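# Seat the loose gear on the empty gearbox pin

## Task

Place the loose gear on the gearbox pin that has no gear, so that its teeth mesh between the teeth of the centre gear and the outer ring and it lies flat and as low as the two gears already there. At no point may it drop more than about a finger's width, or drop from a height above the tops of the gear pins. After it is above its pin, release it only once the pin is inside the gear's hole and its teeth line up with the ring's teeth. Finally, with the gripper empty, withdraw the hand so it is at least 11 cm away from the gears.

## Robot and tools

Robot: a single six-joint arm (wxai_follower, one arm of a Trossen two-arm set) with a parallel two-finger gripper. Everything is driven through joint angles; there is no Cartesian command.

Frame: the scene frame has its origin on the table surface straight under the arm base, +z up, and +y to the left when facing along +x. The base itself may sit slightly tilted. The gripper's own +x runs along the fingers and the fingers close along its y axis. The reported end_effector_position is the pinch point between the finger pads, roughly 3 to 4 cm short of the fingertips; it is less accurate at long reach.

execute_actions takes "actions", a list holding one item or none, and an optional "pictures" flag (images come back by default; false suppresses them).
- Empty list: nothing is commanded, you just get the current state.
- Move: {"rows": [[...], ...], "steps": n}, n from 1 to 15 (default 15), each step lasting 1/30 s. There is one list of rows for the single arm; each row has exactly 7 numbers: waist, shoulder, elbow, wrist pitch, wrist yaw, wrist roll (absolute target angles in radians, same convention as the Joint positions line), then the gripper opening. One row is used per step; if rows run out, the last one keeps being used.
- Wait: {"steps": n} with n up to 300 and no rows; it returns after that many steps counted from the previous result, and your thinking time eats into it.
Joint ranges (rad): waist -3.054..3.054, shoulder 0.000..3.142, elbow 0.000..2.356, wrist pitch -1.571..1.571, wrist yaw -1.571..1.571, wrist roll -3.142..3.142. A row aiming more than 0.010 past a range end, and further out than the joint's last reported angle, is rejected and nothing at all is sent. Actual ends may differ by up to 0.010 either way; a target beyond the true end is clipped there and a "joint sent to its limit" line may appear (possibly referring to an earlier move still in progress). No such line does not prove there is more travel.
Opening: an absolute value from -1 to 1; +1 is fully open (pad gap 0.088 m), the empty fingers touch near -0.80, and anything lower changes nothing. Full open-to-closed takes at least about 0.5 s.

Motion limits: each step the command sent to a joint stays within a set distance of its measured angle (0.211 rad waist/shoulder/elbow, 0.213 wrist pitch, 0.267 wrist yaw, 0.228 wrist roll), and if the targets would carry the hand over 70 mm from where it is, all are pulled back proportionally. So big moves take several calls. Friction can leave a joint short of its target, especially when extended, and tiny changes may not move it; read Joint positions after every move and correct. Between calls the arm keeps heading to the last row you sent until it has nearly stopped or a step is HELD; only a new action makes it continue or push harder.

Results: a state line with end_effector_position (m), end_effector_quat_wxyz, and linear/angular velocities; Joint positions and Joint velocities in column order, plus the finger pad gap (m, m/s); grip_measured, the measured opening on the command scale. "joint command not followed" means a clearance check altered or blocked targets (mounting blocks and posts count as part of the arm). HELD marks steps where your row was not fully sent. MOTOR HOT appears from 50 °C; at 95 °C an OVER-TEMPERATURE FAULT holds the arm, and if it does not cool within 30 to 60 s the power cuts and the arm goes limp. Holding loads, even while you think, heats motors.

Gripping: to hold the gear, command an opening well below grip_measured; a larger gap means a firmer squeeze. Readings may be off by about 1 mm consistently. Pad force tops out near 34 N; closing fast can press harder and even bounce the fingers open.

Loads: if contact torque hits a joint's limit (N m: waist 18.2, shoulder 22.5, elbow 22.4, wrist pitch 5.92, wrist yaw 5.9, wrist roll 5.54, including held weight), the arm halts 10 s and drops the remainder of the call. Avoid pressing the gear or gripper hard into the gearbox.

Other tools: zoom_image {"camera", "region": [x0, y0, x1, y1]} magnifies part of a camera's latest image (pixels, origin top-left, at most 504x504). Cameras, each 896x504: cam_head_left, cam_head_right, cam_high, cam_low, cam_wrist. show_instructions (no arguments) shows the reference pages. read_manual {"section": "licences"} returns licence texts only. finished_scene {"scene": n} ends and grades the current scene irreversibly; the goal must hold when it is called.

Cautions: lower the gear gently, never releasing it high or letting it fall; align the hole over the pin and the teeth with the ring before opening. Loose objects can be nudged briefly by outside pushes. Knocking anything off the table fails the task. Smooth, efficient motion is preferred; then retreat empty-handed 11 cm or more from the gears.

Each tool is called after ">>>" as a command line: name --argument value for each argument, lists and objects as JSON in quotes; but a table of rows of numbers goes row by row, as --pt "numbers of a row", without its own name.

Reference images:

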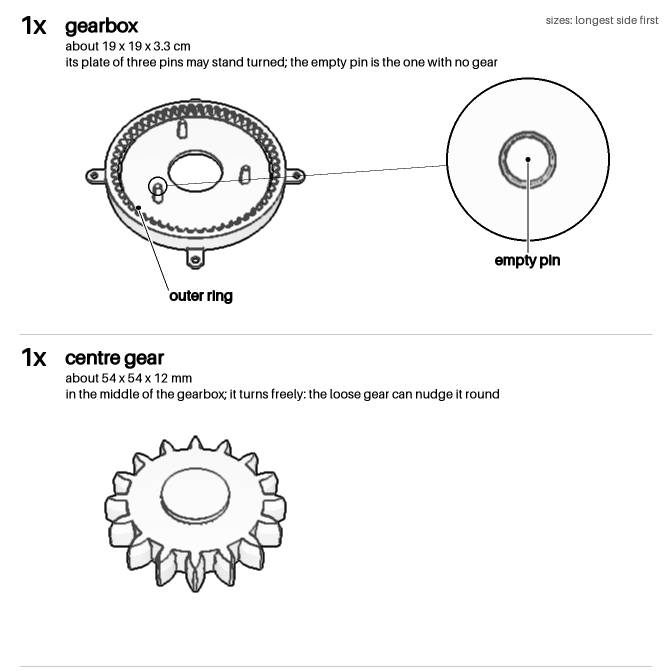

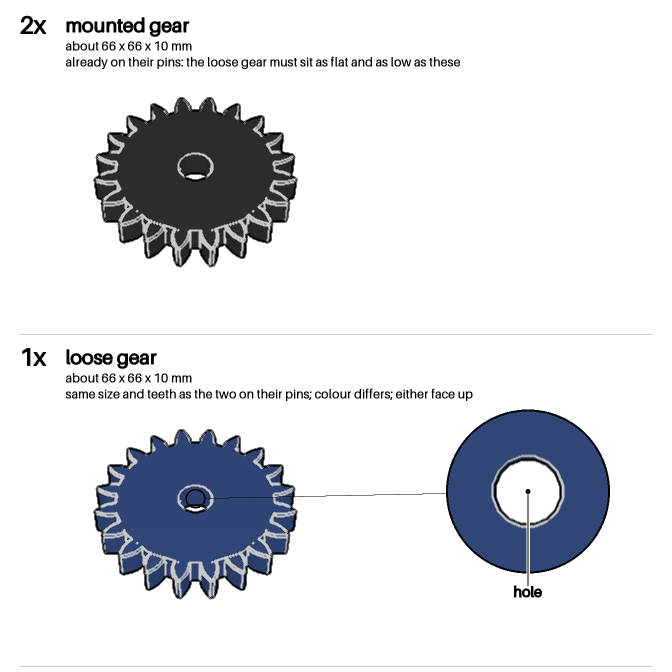

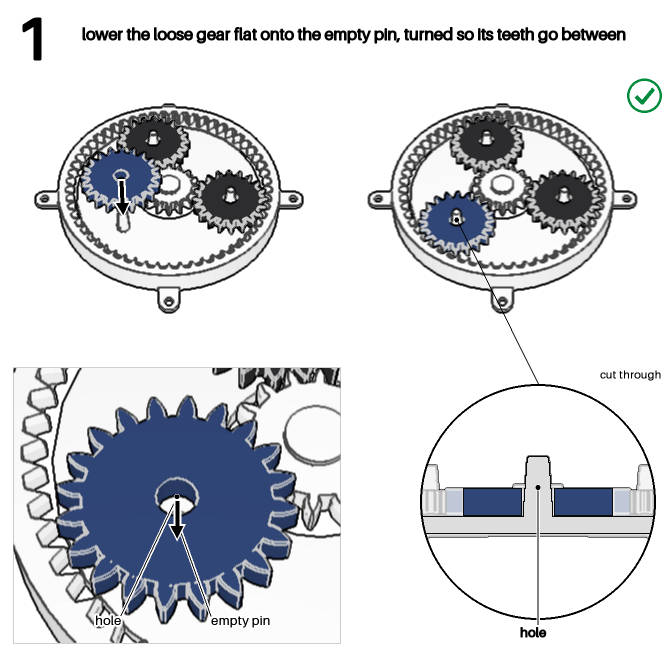

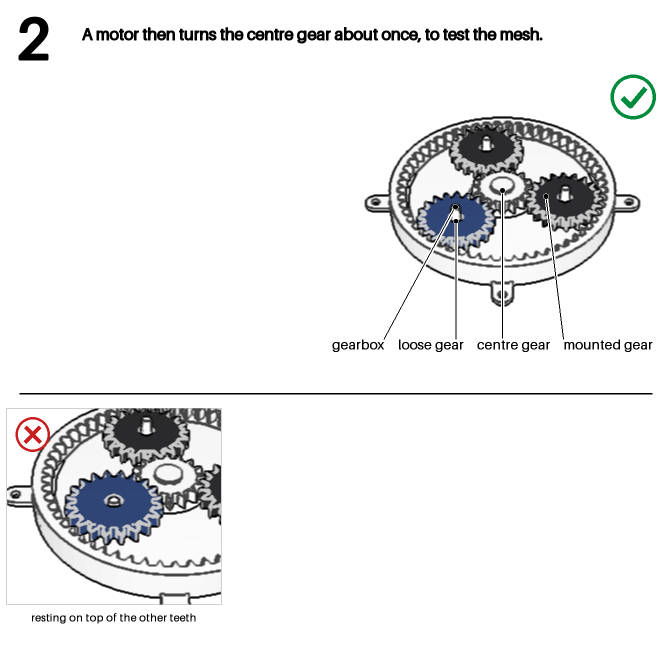

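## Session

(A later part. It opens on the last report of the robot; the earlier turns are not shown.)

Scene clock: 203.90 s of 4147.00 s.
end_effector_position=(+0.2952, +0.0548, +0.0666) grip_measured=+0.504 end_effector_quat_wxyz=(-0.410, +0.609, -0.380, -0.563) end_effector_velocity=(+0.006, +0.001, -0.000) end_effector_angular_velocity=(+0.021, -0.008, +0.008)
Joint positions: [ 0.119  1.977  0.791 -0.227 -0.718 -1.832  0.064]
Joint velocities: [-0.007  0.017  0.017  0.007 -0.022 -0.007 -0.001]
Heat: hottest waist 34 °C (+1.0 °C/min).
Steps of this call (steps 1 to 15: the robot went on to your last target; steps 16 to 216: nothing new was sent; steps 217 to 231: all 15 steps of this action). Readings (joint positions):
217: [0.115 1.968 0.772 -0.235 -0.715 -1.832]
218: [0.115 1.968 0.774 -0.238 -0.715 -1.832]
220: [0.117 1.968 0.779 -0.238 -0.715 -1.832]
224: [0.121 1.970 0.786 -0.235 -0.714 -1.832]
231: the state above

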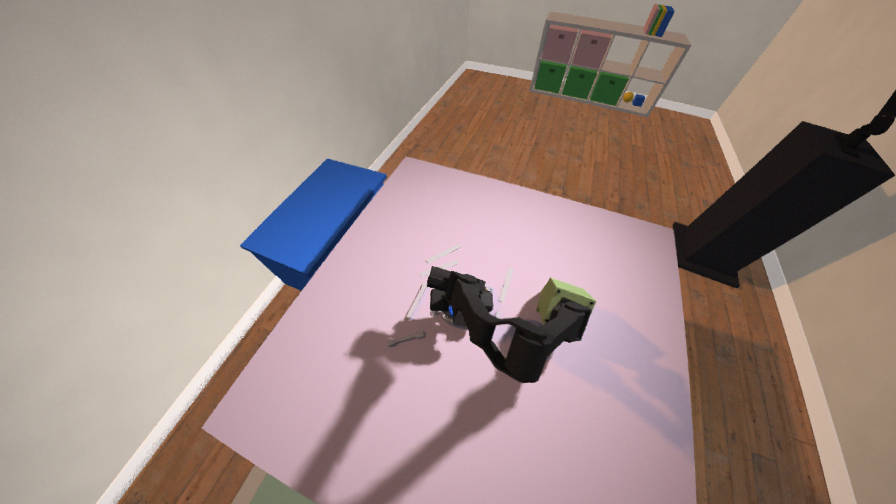

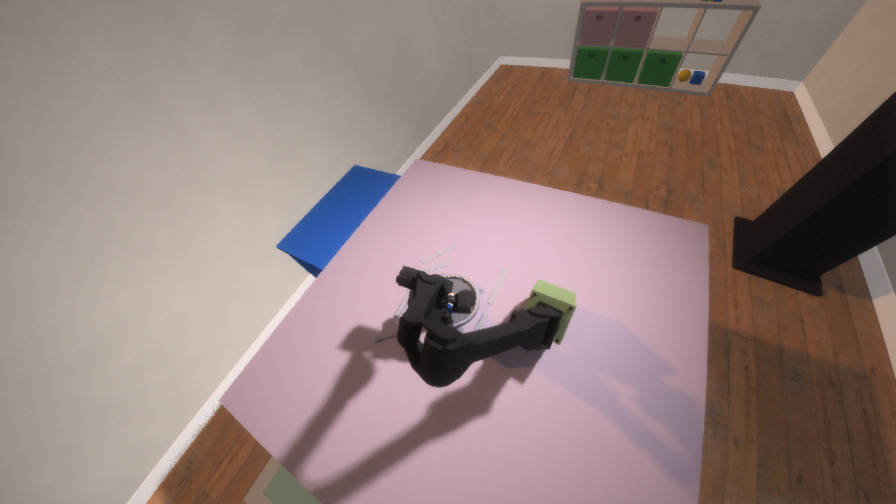

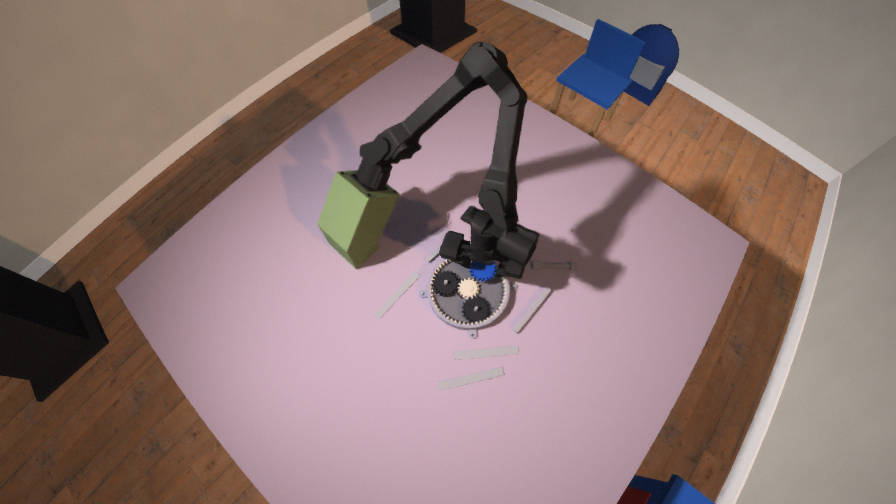

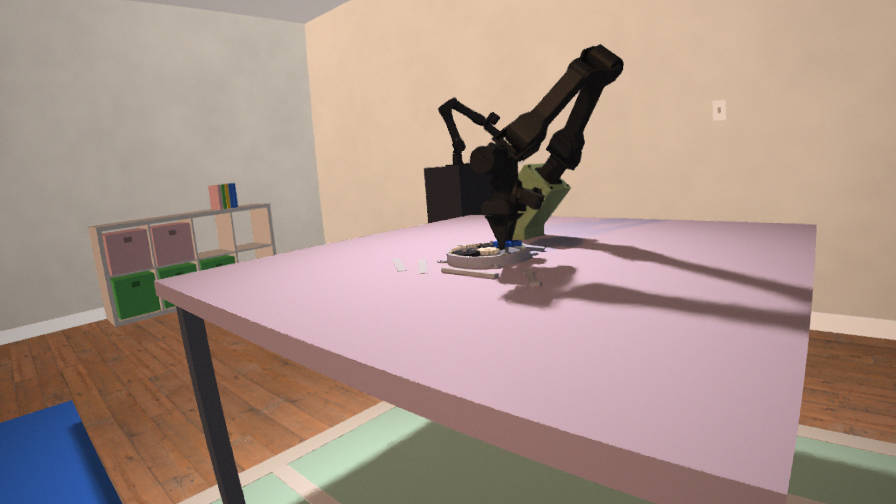

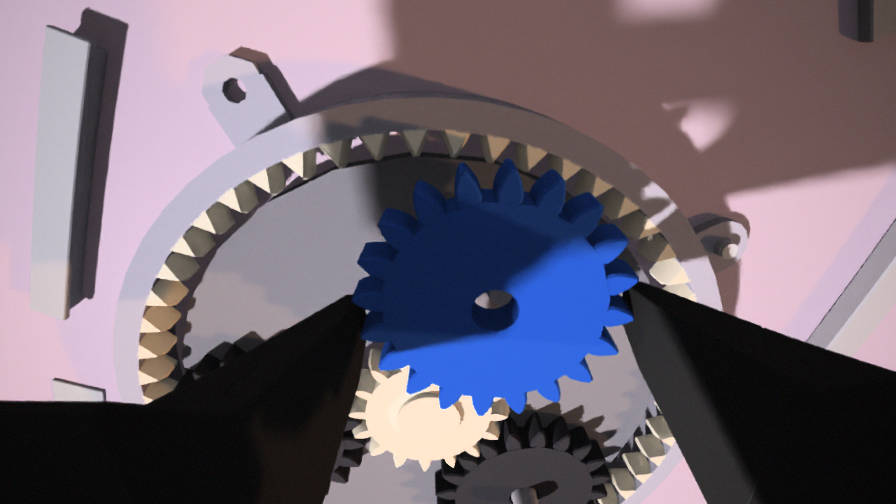

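>>> execute_actions --actions '[{"rows":[[0.13,2.01,0.80,-0.215,-0.716,-1.83,0.2]],"steps":15}]'

>>> zoom_image --camera "cam_wrist" --region '[400,240,600,400]'

Scene clock: 209.50 s of 4147.00 s.
end_effector_position=(+0.2992, +0.0535, +0.0661) grip_measured=+0.504 end_effector_quat_wxyz=(-0.411, +0.612, -0.377, -0.561) end_effector_velocity=(+0.001, -0.002, +0.002) end_effector_angular_velocity=(-0.007, -0.004, -0.015)
Joint positions: [ 0.117  1.987  0.798 -0.215 -0.718 -1.832  0.064]
Joint velocities: [-0.007 -0.002  0.002 -0.007  0.007  0.007 -0.001]
Heat: hottest waist 34 °C (+1.0 °C/min).
Steps of this call (steps 1 to 15: the robot went on to your last target; steps 16 to 153: nothing new was sent; steps 154 to 168: all 15 steps of this action). Readings (joint positions):
154: [0.117 1.983 0.794 -0.223 -0.718 -1.832]
155: [0.117 1.983 0.795 -0.223 -0.718 -1.832]
157: [0.117 1.984 0.796 -0.220 -0.718 -1.832]
161: [0.117 1.986 0.797 -0.217 -0.718 -1.832]
168: the state above

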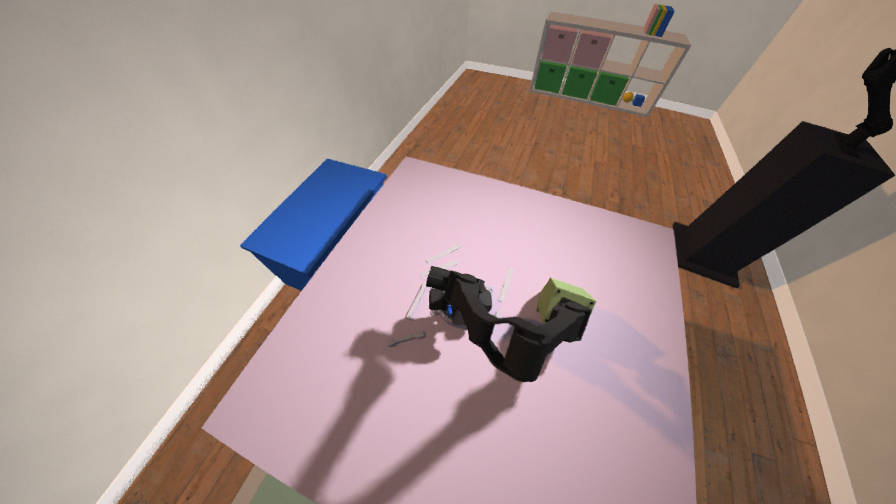

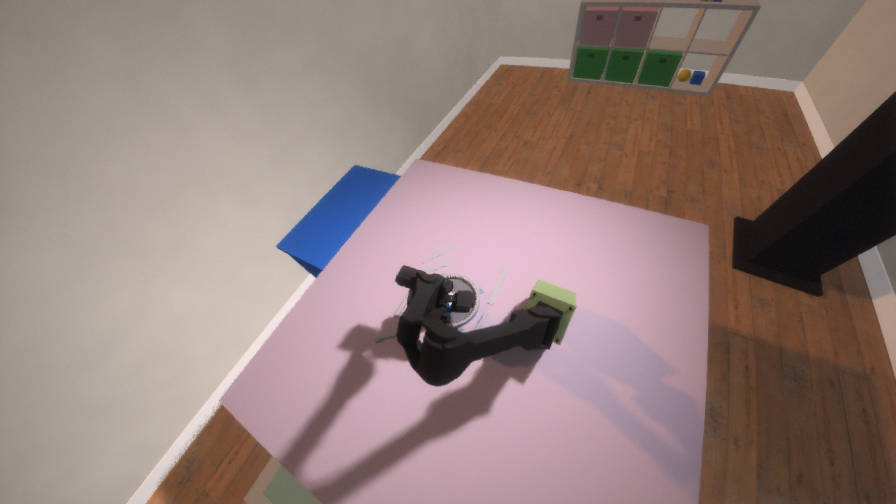

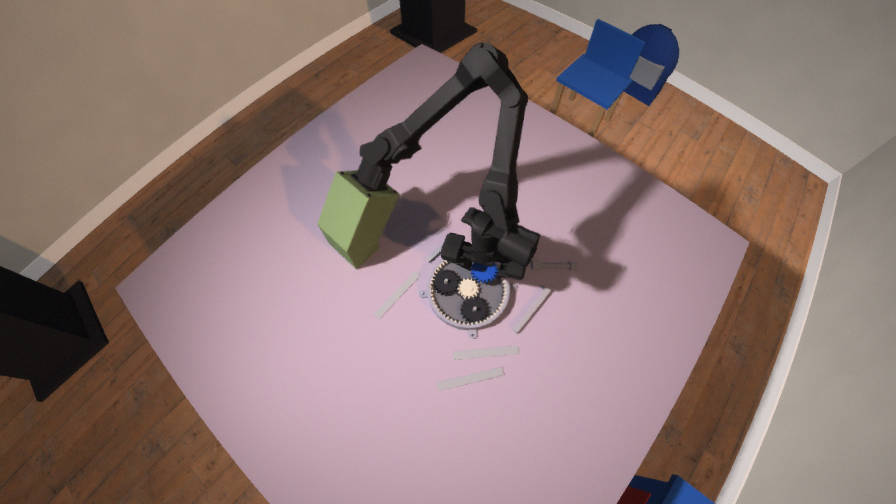

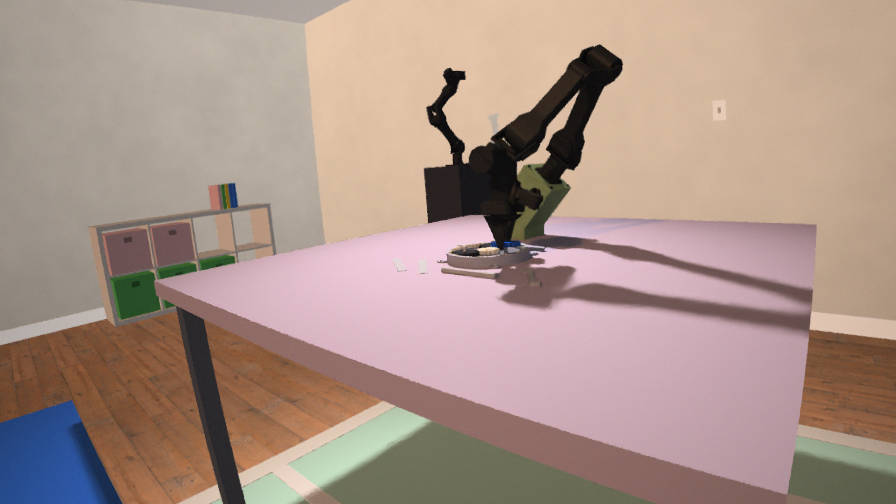

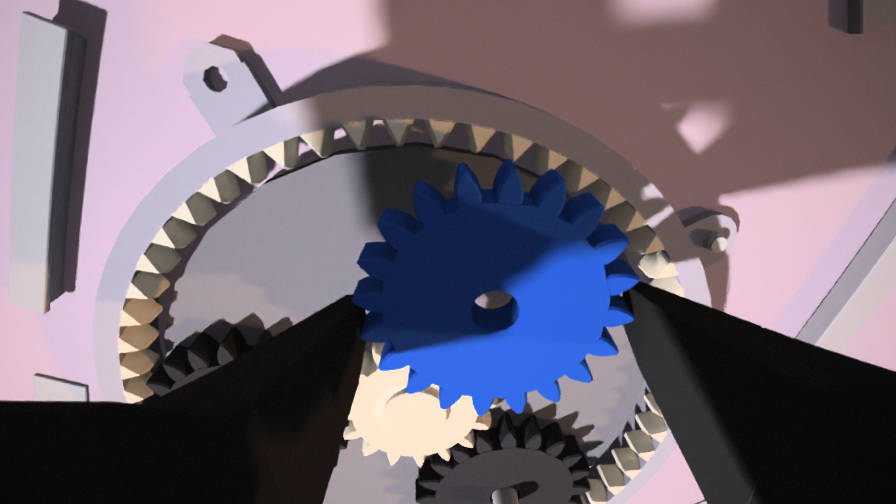

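Region (400, 240, 600, 400) of cam_wrist's 896x504 image, scaled by 2.520, with more detail than that image has; it fills the top 403 rows of this view, and the rest is white.

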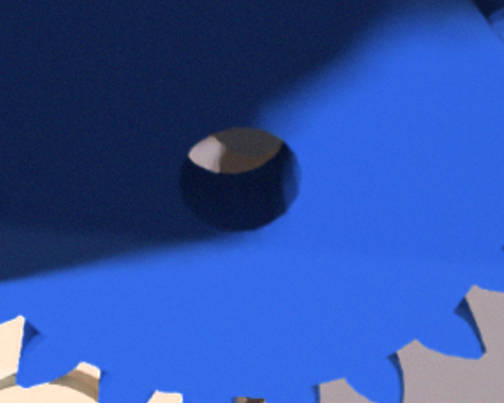

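>>> execute_actions --actions '[{"rows":[[0.14,2.0,0.78,-0.22,-0.716,-1.83,0.2],[0.14,2.0,0.78,-0.22,-0.716,-1.83,0.2],[0.14,2.0,0.78,-0.22,-0.716,-1.83,0.2],[0.14,1.99,0.765,-0.225,-0.716,-1.83,0.2],[0.14,1.99,0.765,-0.225,-0.716,-1.83,0.2],[0.14,1.99,0.765,-0.225,-0.716,-1.83,0.2],[0.14,1.98,0.75,-0.23,-0.716,-1.83,0.2]],"steps":15}]'

>>> zoom_image --camera "cam_wrist" --region '[400,240,600,400]'

Scene clock: 215.80 s of 4147.00 s.
end_effector_position=(+0.2788, +0.0523, +0.0569) grip_measured=+0.504 end_effector_quat_wxyz=(-0.405, +0.593, -0.395, -0.573) end_effector_velocity=(-0.026, -0.007, -0.006) end_effector_angular_velocity=(-0.012, +0.057, -0.027)
Joint positions: [ 0.138  1.992  0.76  -0.227 -0.718 -1.831  0.064]
Joint velocities: [ 0.002 -0.002 -0.056 -0.022  0.007 -0.022 -0.   ]
Heat: hottest waist 34 °C (+0.0 °C/min).
Steps of this call (steps 1 to 30: the robot went on to your last target; steps 31 to 174: nothing new was sent; steps 175 to 189: all 15 steps of this action). Readings (joint positions):
175: [0.131 2.000 0.799 -0.213 -0.719 -1.831]
176: [0.132 2.000 0.798 -0.213 -0.719 -1.831]
178: [0.134 2.000 0.795 -0.213 -0.719 -1.831]
182: [0.135 1.996 0.782 -0.215 -0.721 -1.831]
189: the state above

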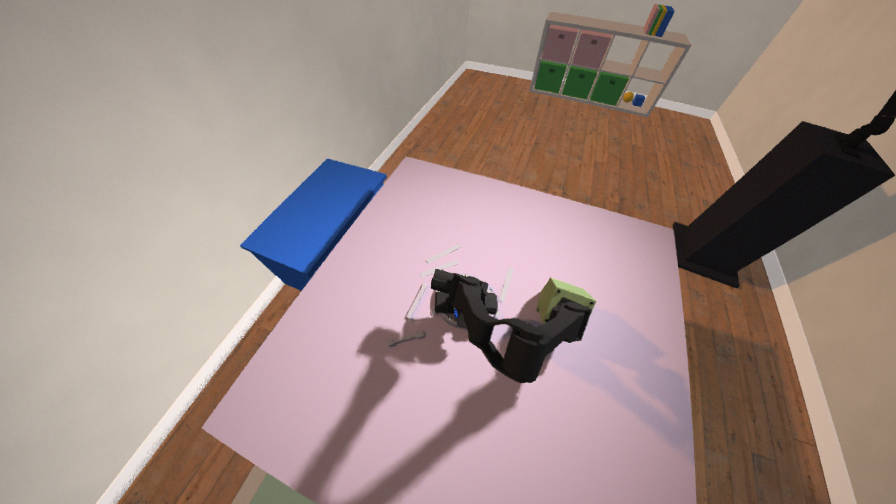

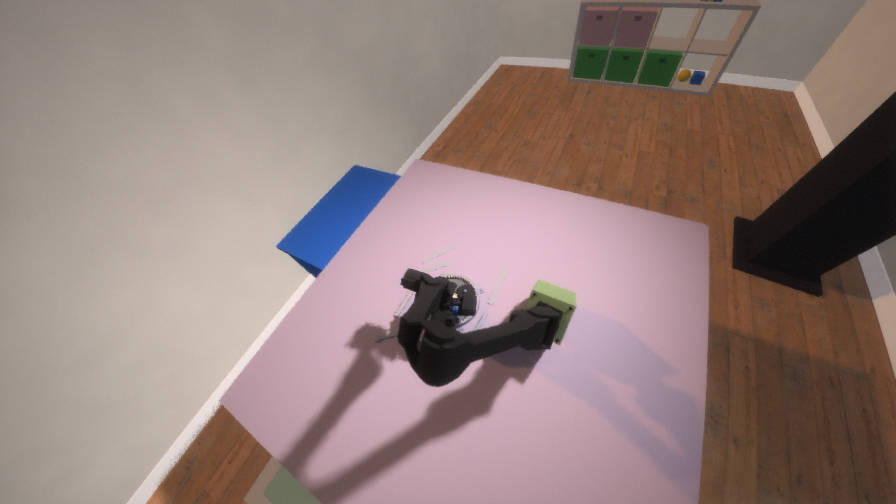

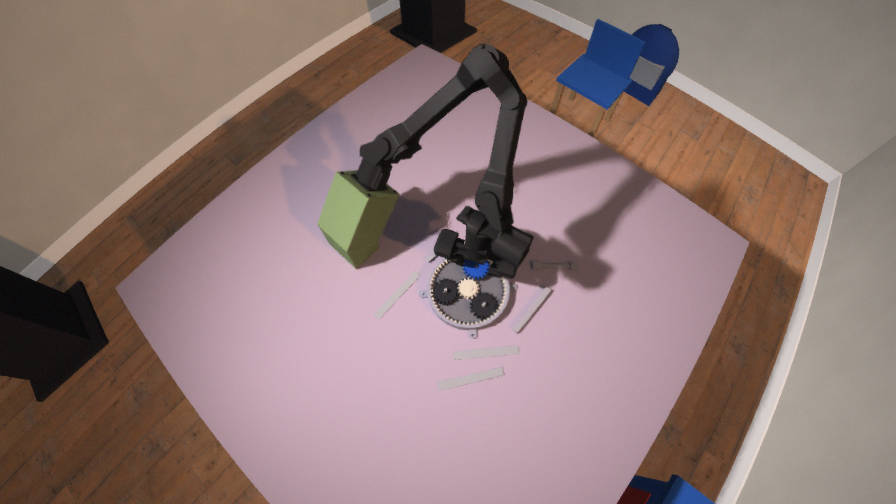

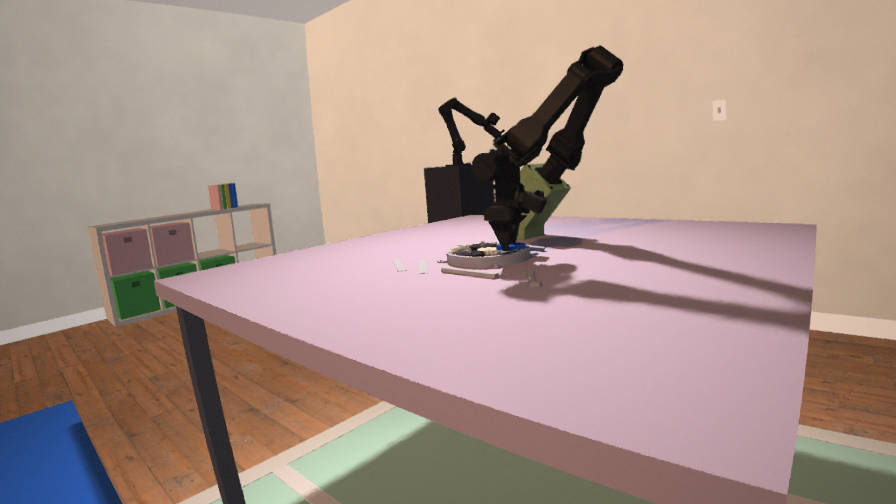

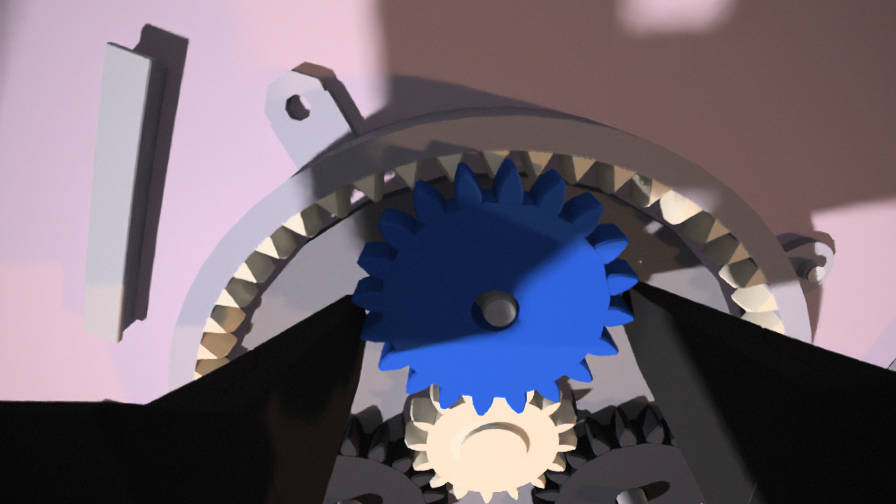

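Region (400, 240, 600, 400) of cam_wrist's 896x504 image, scaled by 2.520, with more detail than that image has; it fills the top 403 rows of this view, and the rest is white.

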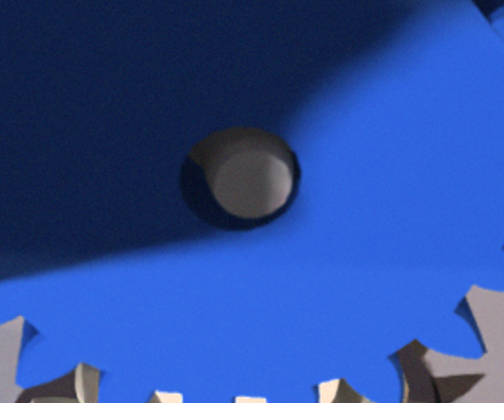

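>>> execute_actions --actions '[{"rows":[[0.14,1.99,0.76,-0.227,-0.716,-1.83,0.2]],"steps":8}]'

>>> zoom_image --camera "cam_wrist" --region '[380,120,640,440]'

Scene clock: 217.90 s of 4147.00 s.
end_effector_position=(+0.2770, +0.0518, +0.0564) grip_measured=+0.504 end_effector_quat_wxyz=(-0.404, +0.592, -0.397, -0.573) end_effector_velocity=(-0.001, +0.002, +0.002) end_effector_angular_velocity=(+0.021, +0.003, +0.012)
Joint positions: [ 0.139  1.991  0.756 -0.228 -0.715 -1.831  0.064]
Joint velocities: [-0.007 -0.002 -0.002 -0.007 -0.022 -0.022 -0.   ]
Heat: hottest waist 34 °C (+0.0 °C/min).
Steps of this call (steps 1 to 15: the robot went on to your last target; steps 16 to 55: nothing new was sent; steps 56 to 63: all 8 steps of this action). Readings (joint positions):
56: [0.139 1.991 0.756 -0.228 -0.715 -1.831]
57: [0.139 1.991 0.756 -0.228 -0.715 -1.831]
59: [0.139 1.991 0.756 -0.228 -0.715 -1.831]
63: the state above

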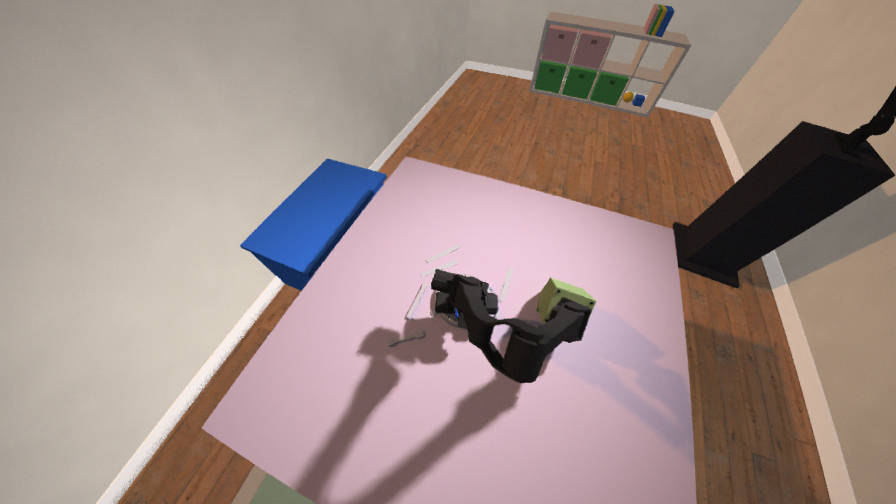

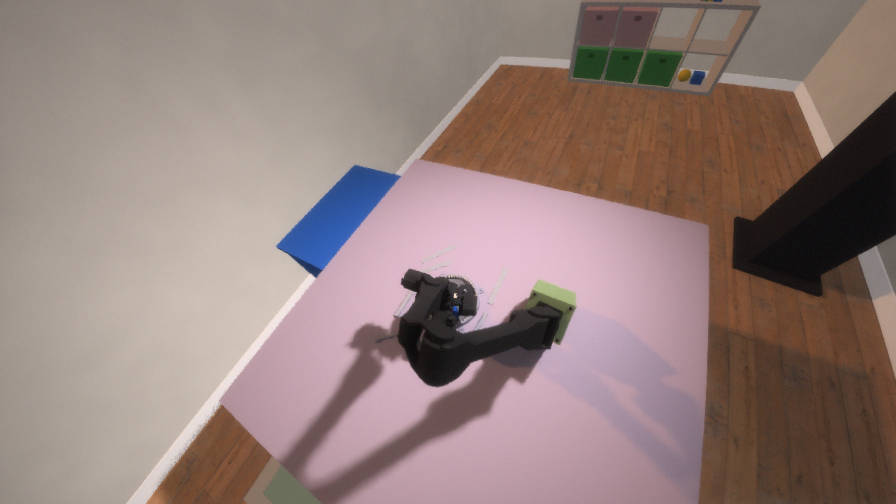

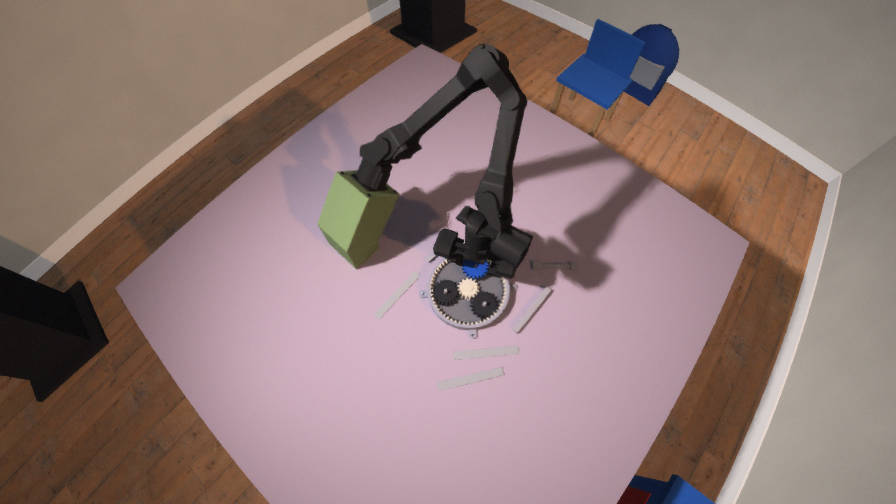

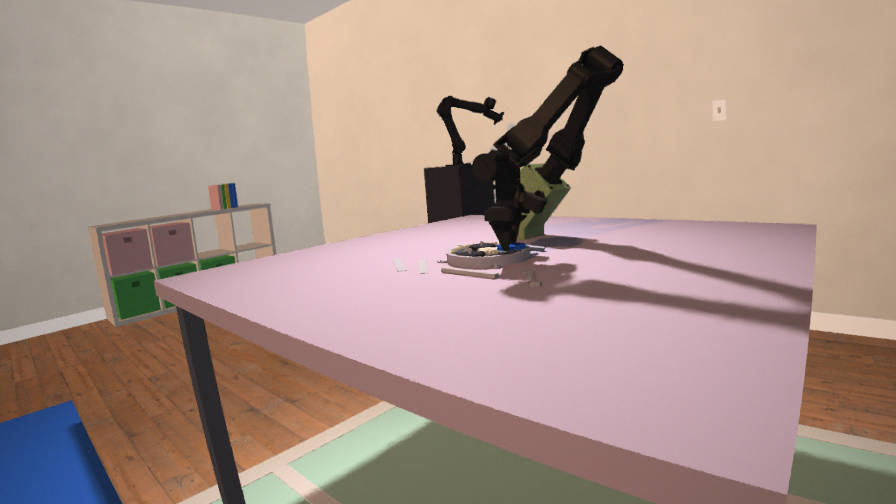

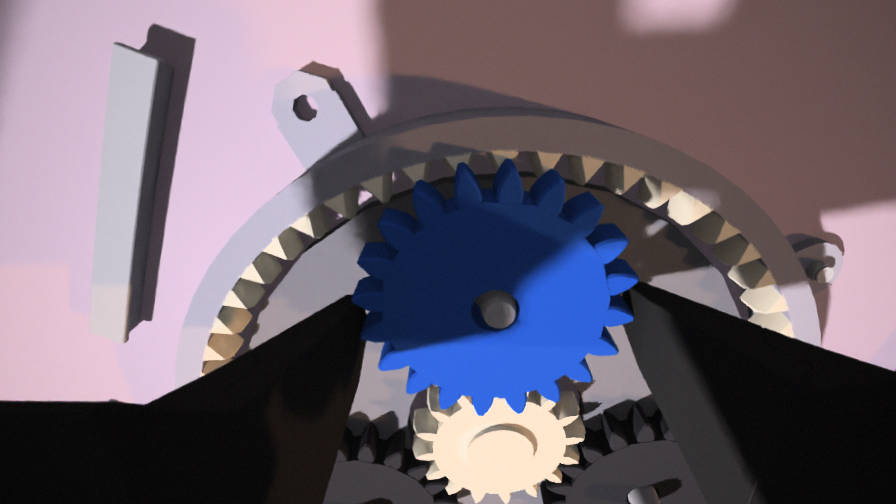

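Region (380, 120, 640, 440) of cam_wrist's 896x504 image, scaled by 1.575, with more detail than that image has; it fills the left 410 columns of this view, and the rest is white.

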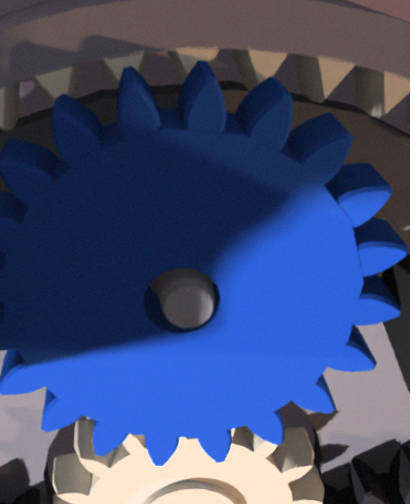

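>>> execute_actions --actions '[{"rows":[[0.145,2.005,0.762,-0.222,-0.716,-1.83,0.2],[0.145,2.005,0.762,-0.222,-0.716,-1.83,0.2],[0.145,2.005,0.762,-0.222,-0.716,-1.83,0.2],[0.145,2.005,0.762,-0.222,-0.716,-1.83,0.2],[0.145,2.015,0.77,-0.215,-0.716,-1.83,0.2],[0.145,2.015,0.77,-0.215,-0.716,-1.83,0.2],[0.145,2.015,0.77,-0.215,-0.716,-1.83,0.2],[0.145,2.015,0.77,-0.215,-0.716,-1.83,0.2],[0.148,2.025,0.778,-0.21,-0.716,-1.83,0.2]],"steps":15}]'

>>> zoom_image --camera "cam_wrist" --region '[380,120,640,440]'

Scene clock: 223.20 s of 4147.00 s.
end_effector_position=(+0.2779, +0.0515, +0.0552) grip_measured=+0.504 end_effector_quat_wxyz=(-0.407, +0.589, -0.396, -0.575) end_effector_velocity=(-0.002, -0.001, -0.002) end_effector_angular_velocity=(+0.006, +0.012, +0.009)
Joint positions: [ 0.137  2.002  0.761 -0.227 -0.724 -1.831  0.064]
Joint velocities: [-0.002  0.012  0.002 -0.007 -0.007 -0.022 -0.   ]
Heat: hottest waist 34 °C (+0.0 °C/min).
Steps of this call (steps 1 to 15: the robot went on to your last target; steps 16 to 144: nothing new was sent; steps 145 to 159: all 15 steps of this action). Readings (joint positions):
145: [0.139 1.991 0.756 -0.228 -0.715 -1.831]
146: [0.140 1.991 0.756 -0.227 -0.715 -1.831]
148: [0.140 1.991 0.756 -0.226 -0.715 -1.831]
152: [0.140 1.994 0.757 -0.226 -0.717 -1.831]
159: the state above

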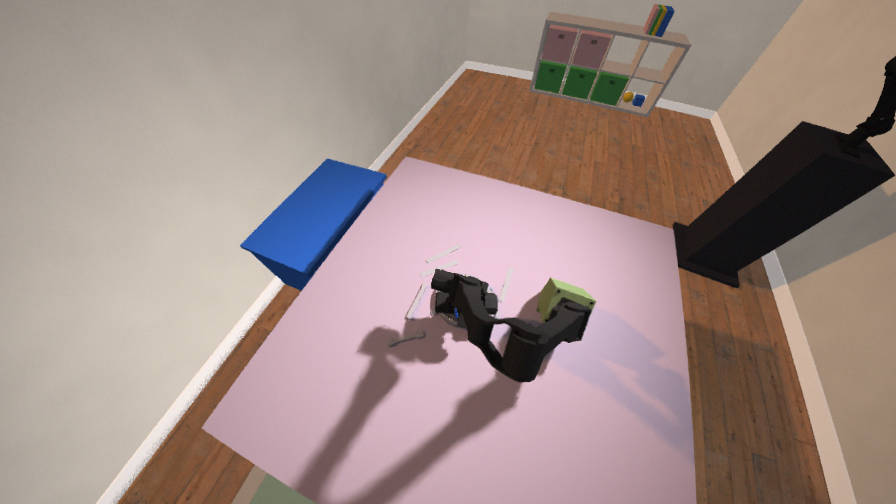

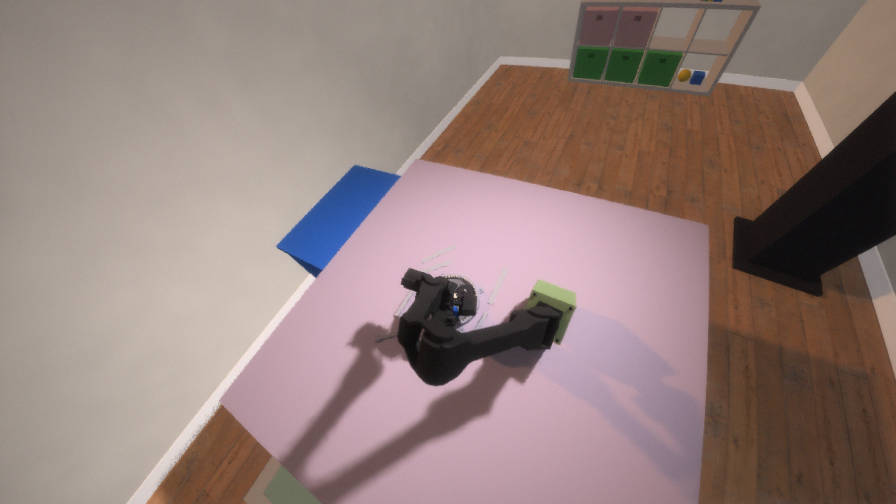

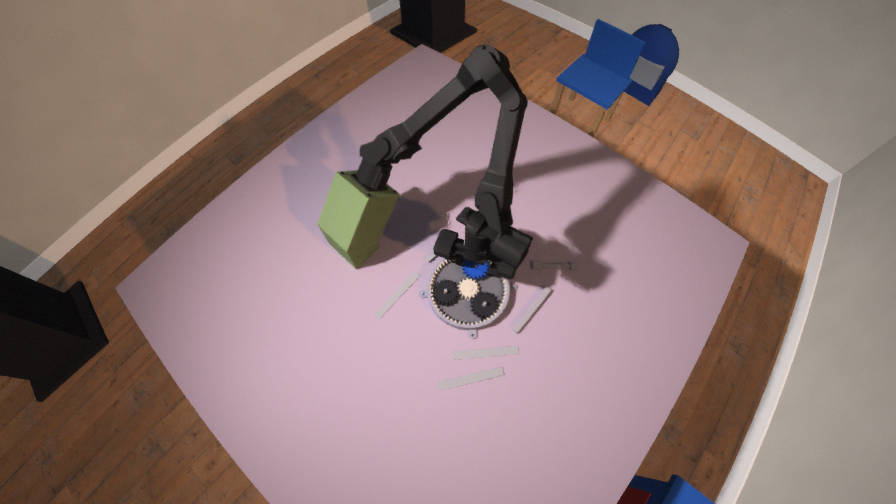

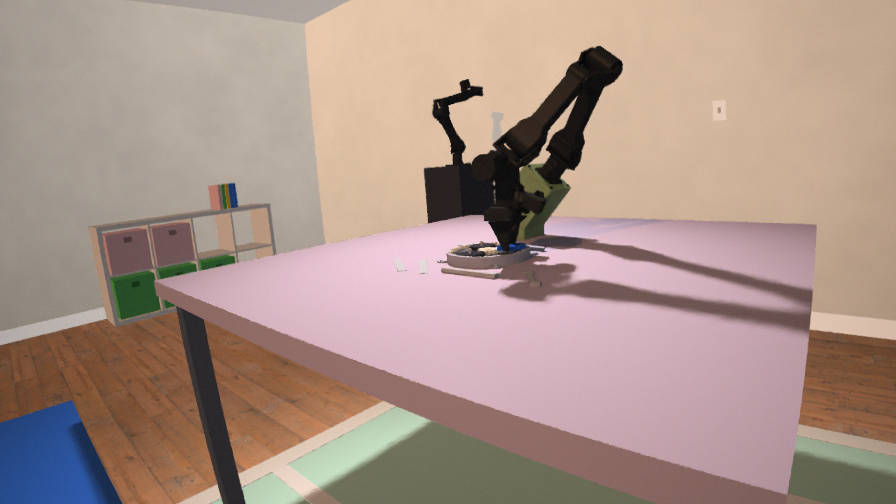

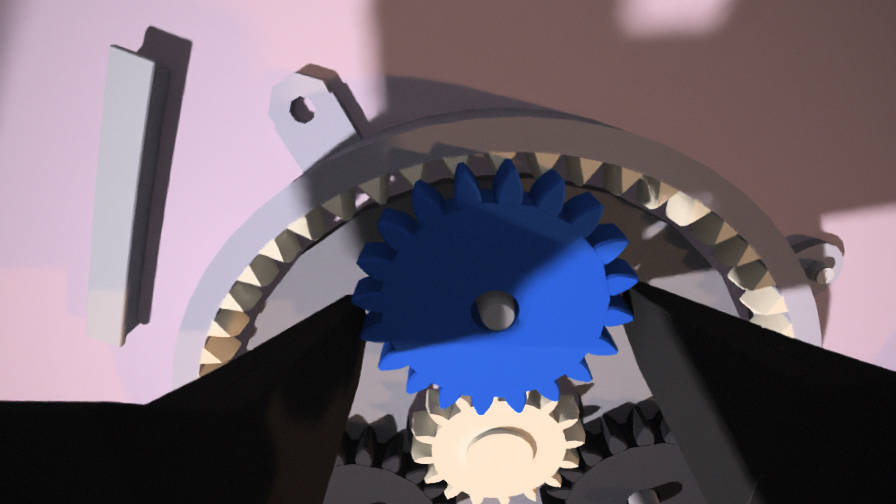

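Region (380, 120, 640, 440) of cam_wrist's 896x504 image, scaled by 1.575, with more detail than that image has; it fills the left 410 columns of this view, and the rest is white.

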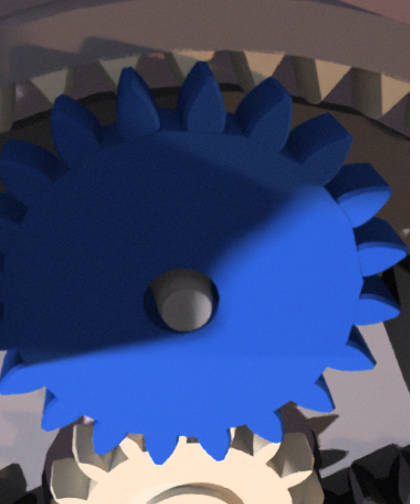

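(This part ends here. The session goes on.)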